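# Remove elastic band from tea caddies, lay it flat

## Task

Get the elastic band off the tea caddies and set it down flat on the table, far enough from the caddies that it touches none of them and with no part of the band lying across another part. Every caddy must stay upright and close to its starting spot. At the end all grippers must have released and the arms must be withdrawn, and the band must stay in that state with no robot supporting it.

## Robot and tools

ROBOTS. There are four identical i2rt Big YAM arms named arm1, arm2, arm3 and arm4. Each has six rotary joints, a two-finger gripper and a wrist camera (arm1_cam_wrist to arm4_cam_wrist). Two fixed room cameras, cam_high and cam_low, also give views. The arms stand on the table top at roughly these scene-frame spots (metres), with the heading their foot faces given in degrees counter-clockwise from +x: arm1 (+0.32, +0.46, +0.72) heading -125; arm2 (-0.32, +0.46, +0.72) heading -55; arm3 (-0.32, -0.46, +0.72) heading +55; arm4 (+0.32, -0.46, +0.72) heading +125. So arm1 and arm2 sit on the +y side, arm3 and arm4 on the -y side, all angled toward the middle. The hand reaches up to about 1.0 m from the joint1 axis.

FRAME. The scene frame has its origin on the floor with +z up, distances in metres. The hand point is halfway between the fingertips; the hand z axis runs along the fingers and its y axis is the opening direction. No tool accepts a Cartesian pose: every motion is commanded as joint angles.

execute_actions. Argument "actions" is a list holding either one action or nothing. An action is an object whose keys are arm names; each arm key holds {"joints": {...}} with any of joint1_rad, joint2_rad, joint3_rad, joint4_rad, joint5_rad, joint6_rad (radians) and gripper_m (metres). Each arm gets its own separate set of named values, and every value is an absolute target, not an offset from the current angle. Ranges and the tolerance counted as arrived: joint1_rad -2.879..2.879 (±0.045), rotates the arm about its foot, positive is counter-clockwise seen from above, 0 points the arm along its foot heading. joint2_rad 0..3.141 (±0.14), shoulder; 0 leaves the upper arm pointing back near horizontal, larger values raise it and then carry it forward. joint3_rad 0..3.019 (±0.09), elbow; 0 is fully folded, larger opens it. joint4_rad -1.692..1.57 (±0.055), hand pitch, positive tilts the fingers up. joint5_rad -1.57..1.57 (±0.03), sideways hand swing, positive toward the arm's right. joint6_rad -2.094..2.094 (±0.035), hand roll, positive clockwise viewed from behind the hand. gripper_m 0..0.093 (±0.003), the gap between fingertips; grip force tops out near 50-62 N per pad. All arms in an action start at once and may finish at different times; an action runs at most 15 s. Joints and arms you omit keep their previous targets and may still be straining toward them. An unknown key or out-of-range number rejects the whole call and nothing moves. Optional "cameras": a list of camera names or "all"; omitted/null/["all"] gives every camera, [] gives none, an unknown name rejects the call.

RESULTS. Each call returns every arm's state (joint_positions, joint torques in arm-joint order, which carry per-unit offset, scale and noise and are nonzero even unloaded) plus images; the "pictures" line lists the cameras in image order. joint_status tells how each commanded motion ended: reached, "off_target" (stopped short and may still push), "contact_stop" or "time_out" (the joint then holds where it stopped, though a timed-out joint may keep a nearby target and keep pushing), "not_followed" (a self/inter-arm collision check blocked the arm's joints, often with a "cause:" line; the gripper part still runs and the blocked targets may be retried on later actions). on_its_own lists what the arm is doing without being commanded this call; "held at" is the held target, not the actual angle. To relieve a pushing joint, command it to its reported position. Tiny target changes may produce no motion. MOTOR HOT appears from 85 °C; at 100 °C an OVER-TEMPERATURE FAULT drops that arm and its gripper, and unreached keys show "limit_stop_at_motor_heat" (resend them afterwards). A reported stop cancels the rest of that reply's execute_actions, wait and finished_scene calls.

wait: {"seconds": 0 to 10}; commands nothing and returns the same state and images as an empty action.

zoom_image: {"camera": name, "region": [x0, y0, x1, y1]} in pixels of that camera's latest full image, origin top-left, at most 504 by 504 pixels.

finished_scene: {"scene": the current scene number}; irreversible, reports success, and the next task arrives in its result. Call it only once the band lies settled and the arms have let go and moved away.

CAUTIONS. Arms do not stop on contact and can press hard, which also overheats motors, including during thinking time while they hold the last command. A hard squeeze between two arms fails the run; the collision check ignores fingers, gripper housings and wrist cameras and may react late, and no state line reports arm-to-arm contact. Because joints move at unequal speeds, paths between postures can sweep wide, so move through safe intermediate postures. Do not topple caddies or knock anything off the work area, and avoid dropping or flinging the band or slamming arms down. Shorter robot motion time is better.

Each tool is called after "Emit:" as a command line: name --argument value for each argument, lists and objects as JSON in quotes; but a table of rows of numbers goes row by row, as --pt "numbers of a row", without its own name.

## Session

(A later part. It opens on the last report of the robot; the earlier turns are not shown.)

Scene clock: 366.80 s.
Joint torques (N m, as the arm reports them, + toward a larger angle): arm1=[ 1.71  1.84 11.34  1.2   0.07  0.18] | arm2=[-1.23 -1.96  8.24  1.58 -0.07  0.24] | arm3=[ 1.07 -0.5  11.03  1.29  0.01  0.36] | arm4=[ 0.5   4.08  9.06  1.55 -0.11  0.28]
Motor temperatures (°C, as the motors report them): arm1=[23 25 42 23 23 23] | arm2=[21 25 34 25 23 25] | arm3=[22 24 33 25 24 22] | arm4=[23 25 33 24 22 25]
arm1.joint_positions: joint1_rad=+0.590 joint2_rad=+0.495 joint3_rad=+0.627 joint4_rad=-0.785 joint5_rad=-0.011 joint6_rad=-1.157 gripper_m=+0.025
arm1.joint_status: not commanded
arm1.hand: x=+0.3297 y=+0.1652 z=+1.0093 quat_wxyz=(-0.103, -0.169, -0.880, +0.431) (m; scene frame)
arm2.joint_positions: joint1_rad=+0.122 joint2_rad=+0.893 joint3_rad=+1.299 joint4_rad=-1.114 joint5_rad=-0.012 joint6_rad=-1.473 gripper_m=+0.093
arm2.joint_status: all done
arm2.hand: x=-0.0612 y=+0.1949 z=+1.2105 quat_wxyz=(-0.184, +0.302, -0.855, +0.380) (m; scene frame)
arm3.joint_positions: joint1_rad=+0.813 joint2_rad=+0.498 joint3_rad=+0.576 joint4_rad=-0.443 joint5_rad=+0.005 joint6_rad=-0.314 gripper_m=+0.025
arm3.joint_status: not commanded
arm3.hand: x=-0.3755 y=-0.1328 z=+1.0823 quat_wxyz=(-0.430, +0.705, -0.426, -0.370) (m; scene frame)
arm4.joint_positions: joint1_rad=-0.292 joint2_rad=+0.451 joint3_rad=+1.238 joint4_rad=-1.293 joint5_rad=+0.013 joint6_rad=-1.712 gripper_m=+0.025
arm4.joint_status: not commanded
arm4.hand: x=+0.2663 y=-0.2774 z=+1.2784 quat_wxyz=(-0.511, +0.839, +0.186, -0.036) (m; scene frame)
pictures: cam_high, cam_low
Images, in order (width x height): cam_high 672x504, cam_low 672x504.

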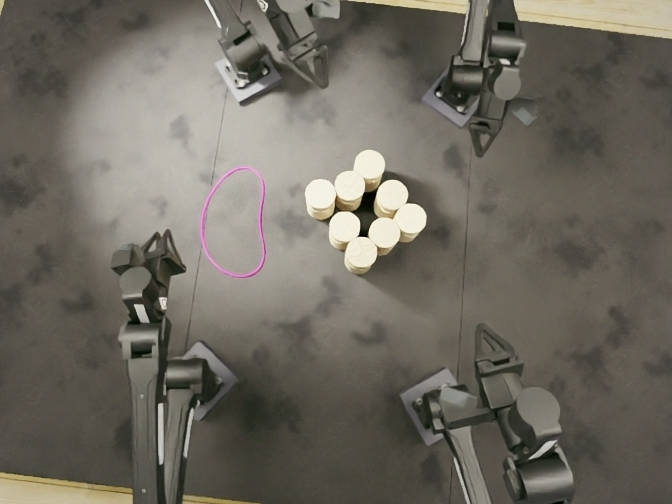

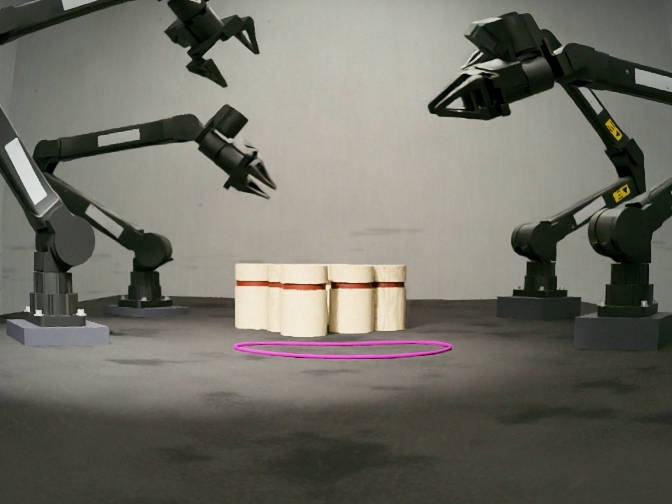

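Emit:
execute_actions --actions '[{"arm2":{"joints":{"joint1_rad":-0.045,"joint2_rad":1.2,"joint3_rad":0.575,"joint4_rad":-0.3,"joint6_rad":0.0,"gripper_m":0.05}}}]' --cameras '[]'

Emit:
execute_actions --actions '[{"arm2":{"joints":{"joint2_rad":1.455,"joint4_rad":-0.16}}}]' --cameras '["arm2_cam_wrist","cam_high"]'

Scene clock: 381.07 s.
Joint torques (N m, as the arm reports them, + toward a larger angle): arm1=[ 1.72  1.83 11.34  1.18  0.07  0.18] | arm2=[-0.83 -6.97  6.65  1.96 -0.03  0.14] | arm3=[ 0.99 -0.49 11.05  1.28  0.01  0.36] | arm4=[ 0.44  4.11  9.06  1.56 -0.1   0.28]
Motor temperatures (°C, as the motors report them): arm1=[23 25 42 23 23 23] | arm2=[21 25 35 25 23 26] | arm3=[22 24 34 25 24 22] | arm4=[23 25 33 24 22 25]
arm1.joint_positions: joint1_rad=+0.590 joint2_rad=+0.495 joint3_rad=+0.627 joint4_rad=-0.785 joint5_rad=-0.011 joint6_rad=-1.157 gripper_m=+0.025
arm1.joint_status: not commanded
arm1.hand: x=+0.3297 y=+0.1652 z=+1.0093 quat_wxyz=(-0.103, -0.169, -0.880, +0.431) (m; scene frame)
arm2.joint_positions: joint1_rad=-0.041 joint2_rad=+1.212 joint3_rad=+0.573 joint4_rad=-0.323 joint5_rad=-0.012 joint6_rad=-0.016 gripper_m=+0.050
arm2.joint_status: all done
arm2.hand: x=-0.0907 y=+0.1335 z=+0.8312 quat_wxyz=(-0.272, -0.433, -0.848, +0.136) (m; scene frame)
arm3.joint_positions: joint1_rad=+0.813 joint2_rad=+0.498 joint3_rad=+0.576 joint4_rad=-0.443 joint5_rad=+0.005 joint6_rad=-0.314 gripper_m=+0.025
arm3.joint_status: not commanded
arm3.hand: x=-0.3755 y=-0.1328 z=+1.0823 quat_wxyz=(-0.430, +0.705, -0.426, -0.370) (m; scene frame)
arm4.joint_positions: joint1_rad=-0.292 joint2_rad=+0.451 joint3_rad=+1.238 joint4_rad=-1.293 joint5_rad=+0.013 joint6_rad=-1.712 gripper_m=+0.025
arm4.joint_status: not commanded
arm4.hand: x=+0.2663 y=-0.2774 z=+1.2784 quat_wxyz=(-0.511, +0.839, +0.186, -0.036) (m; scene frame)
pictures: none
No camera images: the call's "cameras" was empty. Leave "cameras" out to get every camera's image.

Scene clock: 382.07 s.
Joint torques (N m, as the arm reports them, + toward a larger angle): arm1=[ 1.74  1.92 11.35  1.21  0.07  0.18] | arm2=[-1.38 -8.38  5.41  1.79 -0.04  0.14] | arm3=[ 1.05 -0.47 11.01  1.29  0.02  0.37] | arm4=[ 0.47  4.12  9.07  1.55 -0.11  0.28]
Motor temperatures (°C, as the motors report them): arm1=[23 25 42 23 23 23] | arm2=[21 25 35 25 23 26] | arm3=[22 24 34 25 24 22] | arm4=[23 25 33 24 22 25]
arm1.joint_positions: joint1_rad=+0.590 joint2_rad=+0.495 joint3_rad=+0.627 joint4_rad=-0.785 joint5_rad=-0.011 joint6_rad=-1.157 gripper_m=+0.025
arm1.joint_status: not commanded
arm1.hand: x=+0.3297 y=+0.1652 z=+1.0093 quat_wxyz=(-0.103, -0.169, -0.880, +0.431) (m; scene frame)
arm2.joint_positions: joint1_rad=-0.041 joint2_rad=+1.459 joint3_rad=+0.570 joint4_rad=-0.182 joint5_rad=-0.012 joint6_rad=-0.015 gripper_m=+0.050
arm2.joint_status: all done
arm2.hand: x=-0.0867 y=+0.1283 z=+0.7537 quat_wxyz=(-0.226, -0.440, -0.862, +0.111) (m; scene frame)
arm3.joint_positions: joint1_rad=+0.813 joint2_rad=+0.498 joint3_rad=+0.576 joint4_rad=-0.443 joint5_rad=+0.005 joint6_rad=-0.314 gripper_m=+0.025
arm3.joint_status: not commanded
arm3.hand: x=-0.3755 y=-0.1328 z=+1.0823 quat_wxyz=(-0.430, +0.705, -0.426, -0.370) (m; scene frame)
arm4.joint_positions: joint1_rad=-0.292 joint2_rad=+0.451 joint3_rad=+1.238 joint4_rad=-1.293 joint5_rad=+0.013 joint6_rad=-1.712 gripper_m=+0.025
arm4.joint_status: not commanded
arm4.hand: x=+0.2663 y=-0.2774 z=+1.2784 quat_wxyz=(-0.511, +0.839, +0.186, -0.036) (m; scene frame)
pictures: arm2_cam_wrist, cam_high
Images, in order (width x height): arm2_cam_wrist 672x504, cam_high 672x504.

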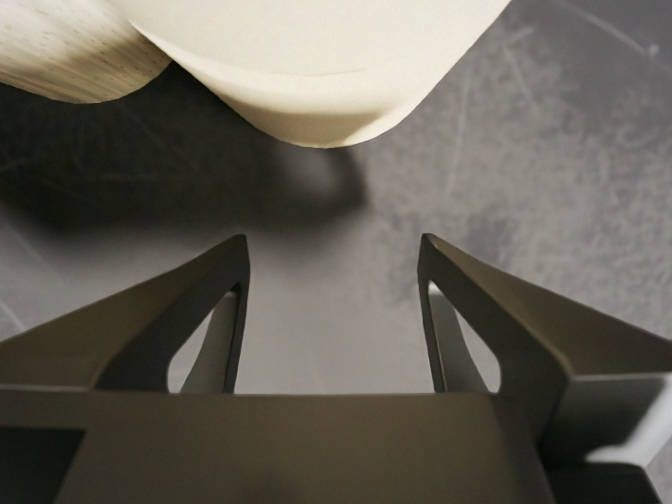

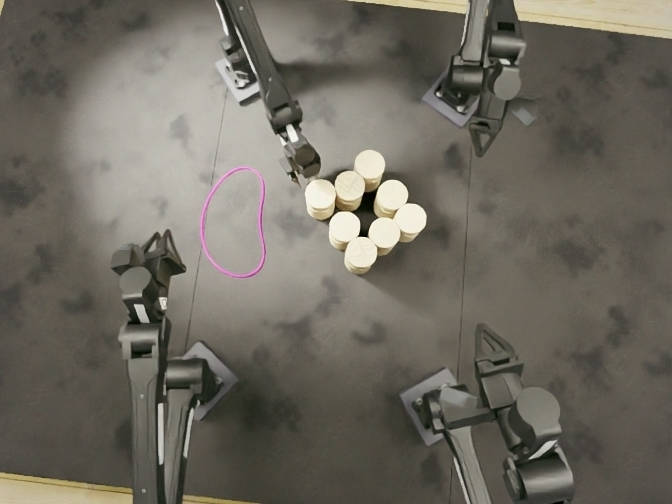

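Push in two steps, retreat, then move to N.

Emit:
execute_actions --actions '[{"arm2":{"joints":{"joint2_rad":1.545,"joint3_rad":0.69,"joint4_rad":-0.14}}}]' --cameras '[]'

Emit:
execute_actions --actions '[{"arm2":{"joints":{"joint2_rad":1.625,"joint3_rad":0.765}}}]' --cameras '["cam_high"]'

Emit:
execute_actions --actions '[{"arm2":{"joints":{"joint2_rad":1.40,"joint3_rad":0.55,"joint4_rad":-0.25}}}]' --cameras '[]'

Emit:
execute_actions --actions '[{"arm2":{"joints":{"joint1_rad":0.285}}}]' --cameras '["arm2_cam_wrist","cam_high"]'

Scene clock: 388.80 s.
Joint torques (N m, as the arm reports them, + toward a larger angle): arm1=[ 1.73  1.85 11.32  1.19  0.06  0.18] | arm2=[ -1.29 -10.01   7.29   1.71  -0.02   0.16] | arm3=[ 1.08 -0.53 11.04  1.27  0.01  0.35] | arm4=[ 0.49  4.1   9.09  1.56 -0.11  0.28]
Motor temperatures (°C, as the motors report them): arm1=[23 25 42 23 23 23] | arm2=[21 25 34 25 23 26] | arm3=[22 24 34 25 24 22] | arm4=[23 25 33 24 22 25]
arm1.joint_positions: joint1_rad=+0.590 joint2_rad=+0.495 joint3_rad=+0.627 joint4_rad=-0.785 joint5_rad=-0.011 joint6_rad=-1.157 gripper_m=+0.025
arm1.joint_status: not commanded
arm1.hand: x=+0.3297 y=+0.1652 z=+1.0093 quat_wxyz=(-0.103, -0.169, -0.880, +0.431) (m; scene frame)
arm2.joint_positions: joint1_rad=-0.041 joint2_rad=+1.542 joint3_rad=+0.661 joint4_rad=-0.159 joint5_rad=-0.012 joint6_rad=-0.015 gripper_m=+0.050
arm2.joint_status: all done
arm2.hand: x=-0.0634 y=+0.0949 z=+0.7562 quat_wxyz=(-0.239, -0.438, -0.858, +0.118) (m; scene frame)
arm3.joint_positions: joint1_rad=+0.813 joint2_rad=+0.498 joint3_rad=+0.576 joint4_rad=-0.443 joint5_rad=+0.005 joint6_rad=-0.314 gripper_m=+0.025
arm3.joint_status: not commanded
arm3.hand: x=-0.3755 y=-0.1328 z=+1.0823 quat_wxyz=(-0.430, +0.705, -0.426, -0.370) (m; scene frame)
arm4.joint_positions: joint1_rad=-0.292 joint2_rad=+0.451 joint3_rad=+1.238 joint4_rad=-1.293 joint5_rad=+0.013 joint6_rad=-1.712 gripper_m=+0.025
arm4.joint_status: not commanded
arm4.hand: x=+0.2663 y=-0.2774 z=+1.2784 quat_wxyz=(-0.511, +0.839, +0.186, -0.036) (m; scene frame)
pictures: none
No camera images: the call's "cameras" was empty. Leave "cameras" out to get every camera's image.

Scene clock: 389.57 s.
Joint torques (N m, as the arm reports them, + toward a larger angle): arm1=[ 1.62  1.88 11.34  1.2   0.07  0.18] | arm2=[ -0.99 -10.26   7.47   1.66  -0.03   0.17] | arm3=[ 1.01 -0.52 11.03  1.26  0.01  0.36] | arm4=[ 0.5   4.16  9.07  1.55 -0.1   0.28]
Motor temperatures (°C, as the motors report them): arm1=[23 25 42 23 23 23] | arm2=[21 25 34 25 23 26] | arm3=[22 24 34 25 24 22] | arm4=[23 25 33 24 22 25]
arm1.joint_positions: joint1_rad=+0.590 joint2_rad=+0.495 joint3_rad=+0.627 joint4_rad=-0.785 joint5_rad=-0.011 joint6_rad=-1.157 gripper_m=+0.025
arm1.joint_status: not commanded
arm1.hand: x=+0.3297 y=+0.1652 z=+1.0093 quat_wxyz=(-0.103, -0.169, -0.880, +0.431) (m; scene frame)
arm2.joint_positions: joint1_rad=-0.041 joint2_rad=+1.617 joint3_rad=+0.734 joint4_rad=-0.159 joint5_rad=-0.012 joint6_rad=-0.015 gripper_m=+0.050
arm2.joint_status: all done
arm2.hand: x=-0.0476 y=+0.0723 z=+0.7508 quat_wxyz=(-0.239, -0.438, -0.858, +0.118) (m; scene frame)
arm3.joint_positions: joint1_rad=+0.813 joint2_rad=+0.498 joint3_rad=+0.576 joint4_rad=-0.443 joint5_rad=+0.005 joint6_rad=-0.314 gripper_m=+0.025
arm3.joint_status: not commanded
arm3.hand: x=-0.3755 y=-0.1328 z=+1.0823 quat_wxyz=(-0.430, +0.705, -0.426, -0.370) (m; scene frame)
arm4.joint_positions: joint1_rad=-0.292 joint2_rad=+0.451 joint3_rad=+1.238 joint4_rad=-1.293 joint5_rad=+0.013 joint6_rad=-1.712 gripper_m=+0.025
arm4.joint_status: not commanded
arm4.hand: x=+0.2663 y=-0.2774 z=+1.2784 quat_wxyz=(-0.511, +0.839, +0.186, -0.036) (m; scene frame)
pictures: cam_high
Images, in order (width x height): cam_high 672x504.

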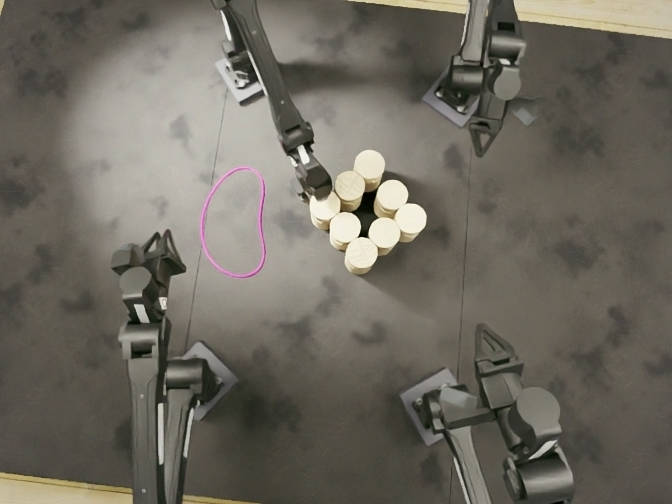

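Scene clock: 390.50 s.
Joint torques (N m, as the arm reports them, + toward a larger angle): arm1=[ 1.71  1.88 11.33  1.21  0.07  0.18] | arm2=[-1.25 -8.15  5.39  0.78 -0.05  0.16] | arm3=[ 1.   -0.54 11.02  1.29  0.01  0.36] | arm4=[ 0.47  4.09  9.06  1.57 -0.1   0.28]
Motor temperatures (°C, as the motors report them): arm1=[23 25 42 23 23 23] | arm2=[21 25 34 25 23 26] | arm3=[22 24 34 25 24 22] | arm4=[23 25 33 24 22 25]
arm1.joint_positions: joint1_rad=+0.590 joint2_rad=+0.495 joint3_rad=+0.627 joint4_rad=-0.785 joint5_rad=-0.011 joint6_rad=-1.157 gripper_m=+0.025
arm1.joint_status: not commanded
arm1.hand: x=+0.3297 y=+0.1652 z=+1.0093 quat_wxyz=(-0.103, -0.169, -0.880, +0.431) (m; scene frame)
arm2.joint_positions: joint1_rad=-0.041 joint2_rad=+1.403 joint3_rad=+0.545 joint4_rad=-0.240 joint5_rad=-0.012 joint6_rad=-0.015 gripper_m=+0.050
arm2.joint_status: all done
arm2.hand: x=-0.0971 y=+0.1432 z=+0.7589 quat_wxyz=(-0.214, -0.442, -0.865, +0.105) (m; scene frame)
arm3.joint_positions: joint1_rad=+0.813 joint2_rad=+0.498 joint3_rad=+0.576 joint4_rad=-0.443 joint5_rad=+0.005 joint6_rad=-0.314 gripper_m=+0.025
arm3.joint_status: not commanded
arm3.hand: x=-0.3755 y=-0.1328 z=+1.0823 quat_wxyz=(-0.430, +0.705, -0.426, -0.370) (m; scene frame)
arm4.joint_positions: joint1_rad=-0.292 joint2_rad=+0.451 joint3_rad=+1.238 joint4_rad=-1.293 joint5_rad=+0.013 joint6_rad=-1.712 gripper_m=+0.025
arm4.joint_status: not commanded
arm4.hand: x=+0.2663 y=-0.2774 z=+1.2784 quat_wxyz=(-0.511, +0.839, +0.186, -0.036) (m; scene frame)
pictures: none
No camera images: the call's "cameras" was empty. Leave "cameras" out to get every camera's image.

Scene clock: 391.47 s.
Joint torques (N m, as the arm reports them, + toward a larger angle): arm1=[ 1.69  1.9  11.33  1.22  0.07  0.17] | arm2=[-0.78 -7.83  5.55  0.7  -0.04  0.16] | arm3=[ 0.98 -0.5  11.06  1.28  0.01  0.36] | arm4=[ 0.53  4.11  9.06  1.56 -0.1   0.28]
Motor temperatures (°C, as the motors report them): arm1=[23 25 42 23 23 23] | arm2=[21 25 34 25 23 26] | arm3=[22 24 34 25 24 22] | arm4=[23 25 33 24 22 25]
arm1.joint_positions: joint1_rad=+0.590 joint2_rad=+0.495 joint3_rad=+0.627 joint4_rad=-0.785 joint5_rad=-0.011 joint6_rad=-1.157 gripper_m=+0.025
arm1.joint_status: not commanded
arm1.hand: x=+0.3297 y=+0.1652 z=+1.0093 quat_wxyz=(-0.103, -0.169, -0.880, +0.431) (m; scene frame)
arm2.joint_positions: joint1_rad=+0.280 joint2_rad=+1.403 joint3_rad=+0.545 joint4_rad=-0.240 joint5_rad=-0.012 joint6_rad=-0.014 gripper_m=+0.050
arm2.joint_status: all done
arm2.hand: x=-0.0084 y=+0.2299 z=+0.7592 quat_wxyz=(-0.229, -0.298, -0.924, +0.071) (m; scene frame)
arm3.joint_positions: joint1_rad=+0.813 joint2_rad=+0.498 joint3_rad=+0.576 joint4_rad=-0.443 joint5_rad=+0.005 joint6_rad=-0.314 gripper_m=+0.025
arm3.joint_status: not commanded
arm3.hand: x=-0.3755 y=-0.1328 z=+1.0823 quat_wxyz=(-0.430, +0.705, -0.426, -0.370) (m; scene frame)
arm4.joint_positions: joint1_rad=-0.292 joint2_rad=+0.451 joint3_rad=+1.238 joint4_rad=-1.293 joint5_rad=+0.013 joint6_rad=-1.712 gripper_m=+0.025
arm4.joint_status: not commanded
arm4.hand: x=+0.2663 y=-0.2774 z=+1.2784 quat_wxyz=(-0.511, +0.839, +0.186, -0.036) (m; scene frame)
pictures: arm2_cam_wrist, cam_high
Images, in order (width x height): arm2_cam_wrist 672x504, cam_high 672x504.

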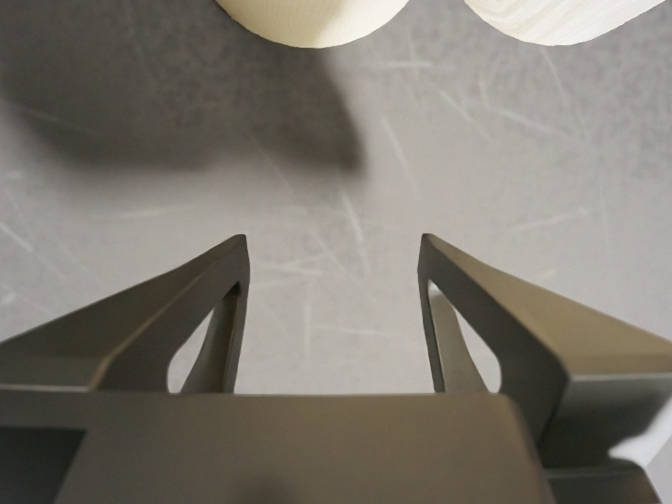

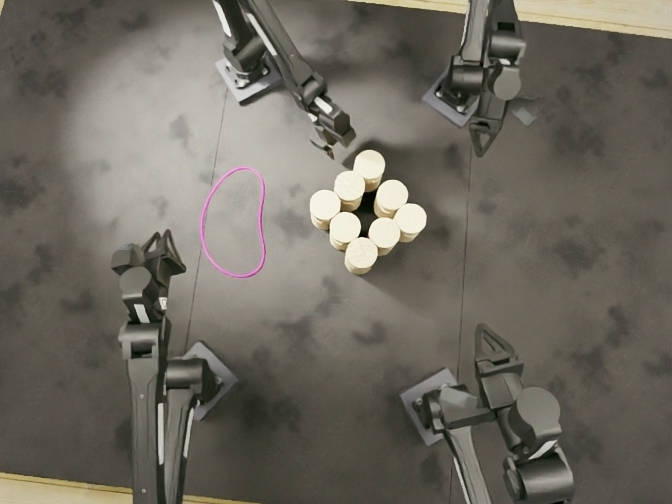

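Emit:
execute_actions --actions '[{"arm2":{"joints":{"joint1_rad":0.305,"joint2_rad":1.54,"joint3_rad":0.69,"joint4_rad":-0.14}}}]' --cameras '[]'

Emit:
execute_actions --actions '[{"arm2":{"joints":{"joint2_rad":1.60,"joint3_rad":0.745}}}]' --cameras '[]'

Emit:
execute_actions --actions '[{"arm2":{"joints":{"joint2_rad":1.65,"joint3_rad":0.795}}}]' --cameras '[]'

Emit:
execute_actions --actions '[{"arm2":{"joints":{"joint2_rad":1.0,"joint3_rad":0.5,"joint4_rad":-0.3}}}]' --cameras '["cam_low","cam_high"]'

Scene clock: 399.10 s.
Joint torques (N m, as the arm reports them, + toward a larger angle): arm1=[ 1.64  1.87 11.34  1.2   0.06  0.18] | arm2=[ 0.07 -9.22  7.29  1.66 -0.04  0.14] | arm3=[ 1.12 -0.43 11.04  1.27  0.01  0.36] | arm4=[ 0.44  4.14  9.07  1.54 -0.1   0.28]
Motor temperatures (°C, as the motors report them): arm1=[23 25 43 23 23 23] | arm2=[21 25 34 25 23 26] | arm3=[22 24 34 25 24 22] | arm4=[23 25 33 24 22 25]
arm1.joint_positions: joint1_rad=+0.590 joint2_rad=+0.495 joint3_rad=+0.627 joint4_rad=-0.785 joint5_rad=-0.011 joint6_rad=-1.157 gripper_m=+0.025
arm1.joint_status: not commanded
arm1.hand: x=+0.3297 y=+0.1652 z=+1.0093 quat_wxyz=(-0.103, -0.169, -0.880, +0.431) (m; scene frame)
arm2.joint_positions: joint1_rad=+0.289 joint2_rad=+1.537 joint3_rad=+0.665 joint4_rad=-0.157 joint5_rad=-0.012 joint6_rad=-0.014 gripper_m=+0.050
arm2.joint_status: all done
arm2.hand: x=+0.0440 y=+0.1960 z=+0.7609 quat_wxyz=(-0.261, -0.291, -0.917, +0.081) (m; scene frame)
arm3.joint_positions: joint1_rad=+0.813 joint2_rad=+0.498 joint3_rad=+0.576 joint4_rad=-0.443 joint5_rad=+0.005 joint6_rad=-0.314 gripper_m=+0.025
arm3.joint_status: not commanded
arm3.hand: x=-0.3755 y=-0.1328 z=+1.0823 quat_wxyz=(-0.430, +0.705, -0.426, -0.370) (m; scene frame)
arm4.joint_positions: joint1_rad=-0.292 joint2_rad=+0.451 joint3_rad=+1.238 joint4_rad=-1.293 joint5_rad=+0.013 joint6_rad=-1.712 gripper_m=+0.025
arm4.joint_status: not commanded
arm4.hand: x=+0.2663 y=-0.2774 z=+1.2784 quat_wxyz=(-0.511, +0.839, +0.186, -0.036) (m; scene frame)
pictures: none
No camera images: the call's "cameras" was empty. Leave "cameras" out to get every camera's image.

Scene clock: 399.77 s.
Joint torques (N m, as the arm reports them, + toward a larger angle): arm1=[ 1.63  1.87 11.3   1.19  0.06  0.18] | arm2=[-0.28 -9.85  7.73  1.66 -0.04  0.17] | arm3=[ 1.02 -0.49 11.03  1.27  0.01  0.36] | arm4=[ 0.45  4.09  9.06  1.55 -0.1   0.28]
Motor temperatures (°C, as the motors report them): arm1=[23 25 43 23 23 23] | arm2=[21 25 34 25 23 26] | arm3=[22 24 34 25 24 22] | arm4=[23 25 33 24 22 25]
arm1.joint_positions: joint1_rad=+0.590 joint2_rad=+0.495 joint3_rad=+0.627 joint4_rad=-0.785 joint5_rad=-0.011 joint6_rad=-1.157 gripper_m=+0.025
arm1.joint_status: not commanded
arm1.hand: x=+0.3297 y=+0.1652 z=+1.0093 quat_wxyz=(-0.103, -0.169, -0.880, +0.431) (m; scene frame)
arm2.joint_positions: joint1_rad=+0.290 joint2_rad=+1.591 joint3_rad=+0.711 joint4_rad=-0.157 joint5_rad=-0.012 joint6_rad=-0.014 gripper_m=+0.050
arm2.joint_status: all done
arm2.hand: x=+0.0573 y=+0.1865 z=+0.7544 quat_wxyz=(-0.257, -0.291, -0.918, +0.079) (m; scene frame)
arm3.joint_positions: joint1_rad=+0.813 joint2_rad=+0.498 joint3_rad=+0.576 joint4_rad=-0.443 joint5_rad=+0.005 joint6_rad=-0.314 gripper_m=+0.025
arm3.joint_status: not commanded
arm3.hand: x=-0.3755 y=-0.1328 z=+1.0823 quat_wxyz=(-0.430, +0.705, -0.426, -0.370) (m; scene frame)
arm4.joint_positions: joint1_rad=-0.292 joint2_rad=+0.451 joint3_rad=+1.238 joint4_rad=-1.293 joint5_rad=+0.013 joint6_rad=-1.712 gripper_m=+0.025
arm4.joint_status: not commanded
arm4.hand: x=+0.2663 y=-0.2774 z=+1.2784 quat_wxyz=(-0.511, +0.839, +0.186, -0.036) (m; scene frame)
pictures: none
No camera images: the call's "cameras" was empty. Leave "cameras" out to get every camera's image.

Scene clock: 400.40 s.
Joint torques (N m, as the arm reports them, + toward a larger angle): arm1=[ 1.62  2.01 11.32  1.19  0.07  0.19] | arm2=[  0.37 -10.23   7.75   1.69  -0.02   0.13] | arm3=[ 1.08 -0.53 11.06  1.28  0.01  0.36] | arm4=[ 0.48  4.1   9.06  1.55 -0.1   0.28]
Motor temperatures (°C, as the motors report them): arm1=[23 25 43 23 23 23] | arm2=[21 25 34 25 23 26] | arm3=[22 24 34 25 24 22] | arm4=[23 25 33 24 22 25]
arm1.joint_positions: joint1_rad=+0.590 joint2_rad=+0.495 joint3_rad=+0.627 joint4_rad=-0.785 joint5_rad=-0.011 joint6_rad=-1.157 gripper_m=+0.025
arm1.joint_status: not commanded
arm1.hand: x=+0.3297 y=+0.1652 z=+1.0093 quat_wxyz=(-0.103, -0.169, -0.880, +0.431) (m; scene frame)
arm2.joint_positions: joint1_rad=+0.291 joint2_rad=+1.638 joint3_rad=+0.760 joint4_rad=-0.157 joint5_rad=-0.012 joint6_rad=-0.014 gripper_m=+0.050
arm2.joint_status: all done
arm2.hand: x=+0.0724 y=+0.1760 z=+0.7510 quat_wxyz=(-0.258, -0.290, -0.918, +0.079) (m; scene frame)
arm3.joint_positions: joint1_rad=+0.813 joint2_rad=+0.498 joint3_rad=+0.576 joint4_rad=-0.443 joint5_rad=+0.005 joint6_rad=-0.314 gripper_m=+0.025
arm3.joint_status: not commanded
arm3.hand: x=-0.3755 y=-0.1328 z=+1.0823 quat_wxyz=(-0.430, +0.705, -0.426, -0.370) (m; scene frame)
arm4.joint_positions: joint1_rad=-0.292 joint2_rad=+0.451 joint3_rad=+1.238 joint4_rad=-1.293 joint5_rad=+0.013 joint6_rad=-1.712 gripper_m=+0.025
arm4.joint_status: not commanded
arm4.hand: x=+0.2663 y=-0.2774 z=+1.2784 quat_wxyz=(-0.511, +0.839, +0.186, -0.036) (m; scene frame)
pictures: none
No camera images: the call's "cameras" was empty. Leave "cameras" out to get every camera's image.

Scene clock: 401.63 s.
Joint torques (N m, as the arm reports them, + toward a larger angle): arm1=[ 1.76  1.94 11.33  1.22  0.07  0.17] | arm2=[ 0.02 -2.98  7.67  1.13 -0.02  0.16] | arm3=[ 0.95 -0.5  11.05  1.27  0.01  0.36] | arm4=[ 0.5   4.17  9.08  1.55 -0.1   0.28]
Motor temperatures (°C, as the motors report them): arm1=[23 25 43 23 23 23] | arm2=[21 25 34 25 23 26] | arm3=[22 24 34 25 24 22] | arm4=[23 25 33 24 22 25]
arm1.joint_positions: joint1_rad=+0.590 joint2_rad=+0.495 joint3_rad=+0.627 joint4_rad=-0.785 joint5_rad=-0.011 joint6_rad=-1.157 gripper_m=+0.025
arm1.joint_status: not commanded
arm1.hand: x=+0.3297 y=+0.1652 z=+1.0093 quat_wxyz=(-0.103, -0.169, -0.880, +0.431) (m; scene frame)
arm2.joint_positions: joint1_rad=+0.291 joint2_rad=+0.999 joint3_rad=+0.493 joint4_rad=-0.293 joint5_rad=-0.012 joint6_rad=-0.014 gripper_m=+0.050
arm2.joint_status: all done
arm2.hand: x=-0.0136 y=+0.2385 z=+0.8759 quat_wxyz=(-0.363, -0.278, -0.882, +0.115) (m; scene frame)
arm3.joint_positions: joint1_rad=+0.813 joint2_rad=+0.498 joint3_rad=+0.576 joint4_rad=-0.443 joint5_rad=+0.005 joint6_rad=-0.314 gripper_m=+0.025
arm3.joint_status: not commanded
arm3.hand: x=-0.3755 y=-0.1328 z=+1.0823 quat_wxyz=(-0.430, +0.705, -0.426, -0.370) (m; scene frame)
arm4.joint_positions: joint1_rad=-0.292 joint2_rad=+0.451 joint3_rad=+1.238 joint4_rad=-1.293 joint5_rad=+0.013 joint6_rad=-1.712 gripper_m=+0.025
arm4.joint_status: not commanded
arm4.hand: x=+0.2663 y=-0.2774 z=+1.2784 quat_wxyz=(-0.511, +0.839, +0.186, -0.036) (m; scene frame)
pictures: cam_high, cam_low
Images, in order (width x height): cam_high 672x504, cam_low 672x504.

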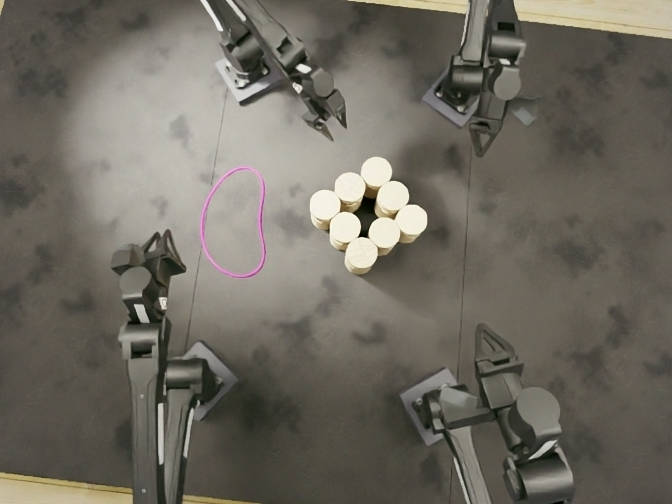

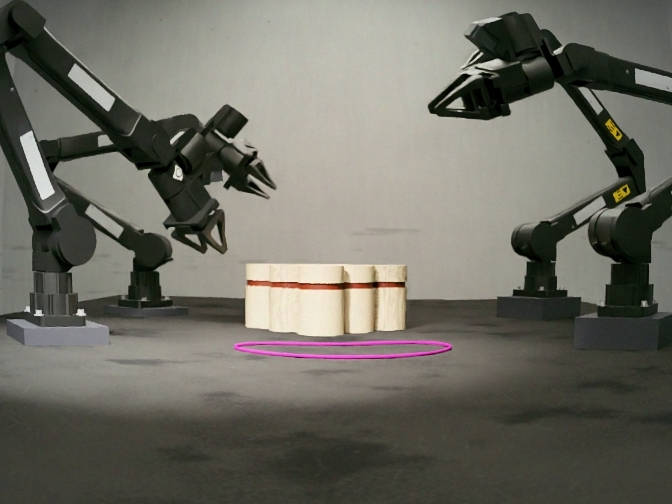

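Emit:
execute_actions --actions '[{"arm2":{"joints":{"joint2_rad":0.5}}}]' --cameras '[]'

Emit:
finished_scene --scene 2

Scene clock: 405.73 s.
Joint torques (N m, as the arm reports them, + toward a larger angle): arm1=[ 1.77  1.79 11.33  1.19  0.06  0.18] | arm2=[-0.13  1.58  8.81  1.46 -0.02  0.12] | arm3=[ 1.03 -0.49 11.05  1.27  0.01  0.36] | arm4=[ 0.52  4.1   9.06  1.55 -0.1   0.28]
Motor temperatures (°C, as the motors report them): arm1=[23 25 43 23 23 23] | arm2=[21 24 34 25 23 26] | arm3=[22 24 34 25 24 22] | arm4=[23 25 33 24 22 25]
arm1.joint_positions: joint1_rad=+0.590 joint2_rad=+0.495 joint3_rad=+0.627 joint4_rad=-0.785 joint5_rad=-0.011 joint6_rad=-1.157 gripper_m=+0.025
arm1.joint_status: not commanded
arm1.hand: x=+0.3297 y=+0.1652 z=+1.0093 quat_wxyz=(-0.103, -0.169, -0.880, +0.431) (m; scene frame)
arm2.joint_positions: joint1_rad=+0.291 joint2_rad=+0.499 joint3_rad=+0.493 joint4_rad=-0.293 joint5_rad=-0.012 joint6_rad=-0.014 gripper_m=+0.050
arm2.joint_status: all done
arm2.hand: x=-0.0480 y=+0.2633 z=+1.0477 quat_wxyz=(-0.569, -0.240, -0.765, +0.184) (m; scene frame)
arm3.joint_positions: joint1_rad=+0.813 joint2_rad=+0.498 joint3_rad=+0.576 joint4_rad=-0.443 joint5_rad=+0.005 joint6_rad=-0.314 gripper_m=+0.025
arm3.joint_status: not commanded
arm3.hand: x=-0.3755 y=-0.1328 z=+1.0823 quat_wxyz=(-0.430, +0.705, -0.426, -0.370) (m; scene frame)
arm4.joint_positions: joint1_rad=-0.292 joint2_rad=+0.451 joint3_rad=+1.238 joint4_rad=-1.293 joint5_rad=+0.013 joint6_rad=-1.712 gripper_m=+0.025
arm4.joint_status: not commanded
arm4.hand: x=+0.2663 y=-0.2774 z=+1.2784 quat_wxyz=(-0.511, +0.839, +0.186, -0.036) (m; scene frame)
pictures: none
No camera images: the call's "cameras" was empty. Leave "cameras" out to get every camera's image.

The scene is finished: the task was done.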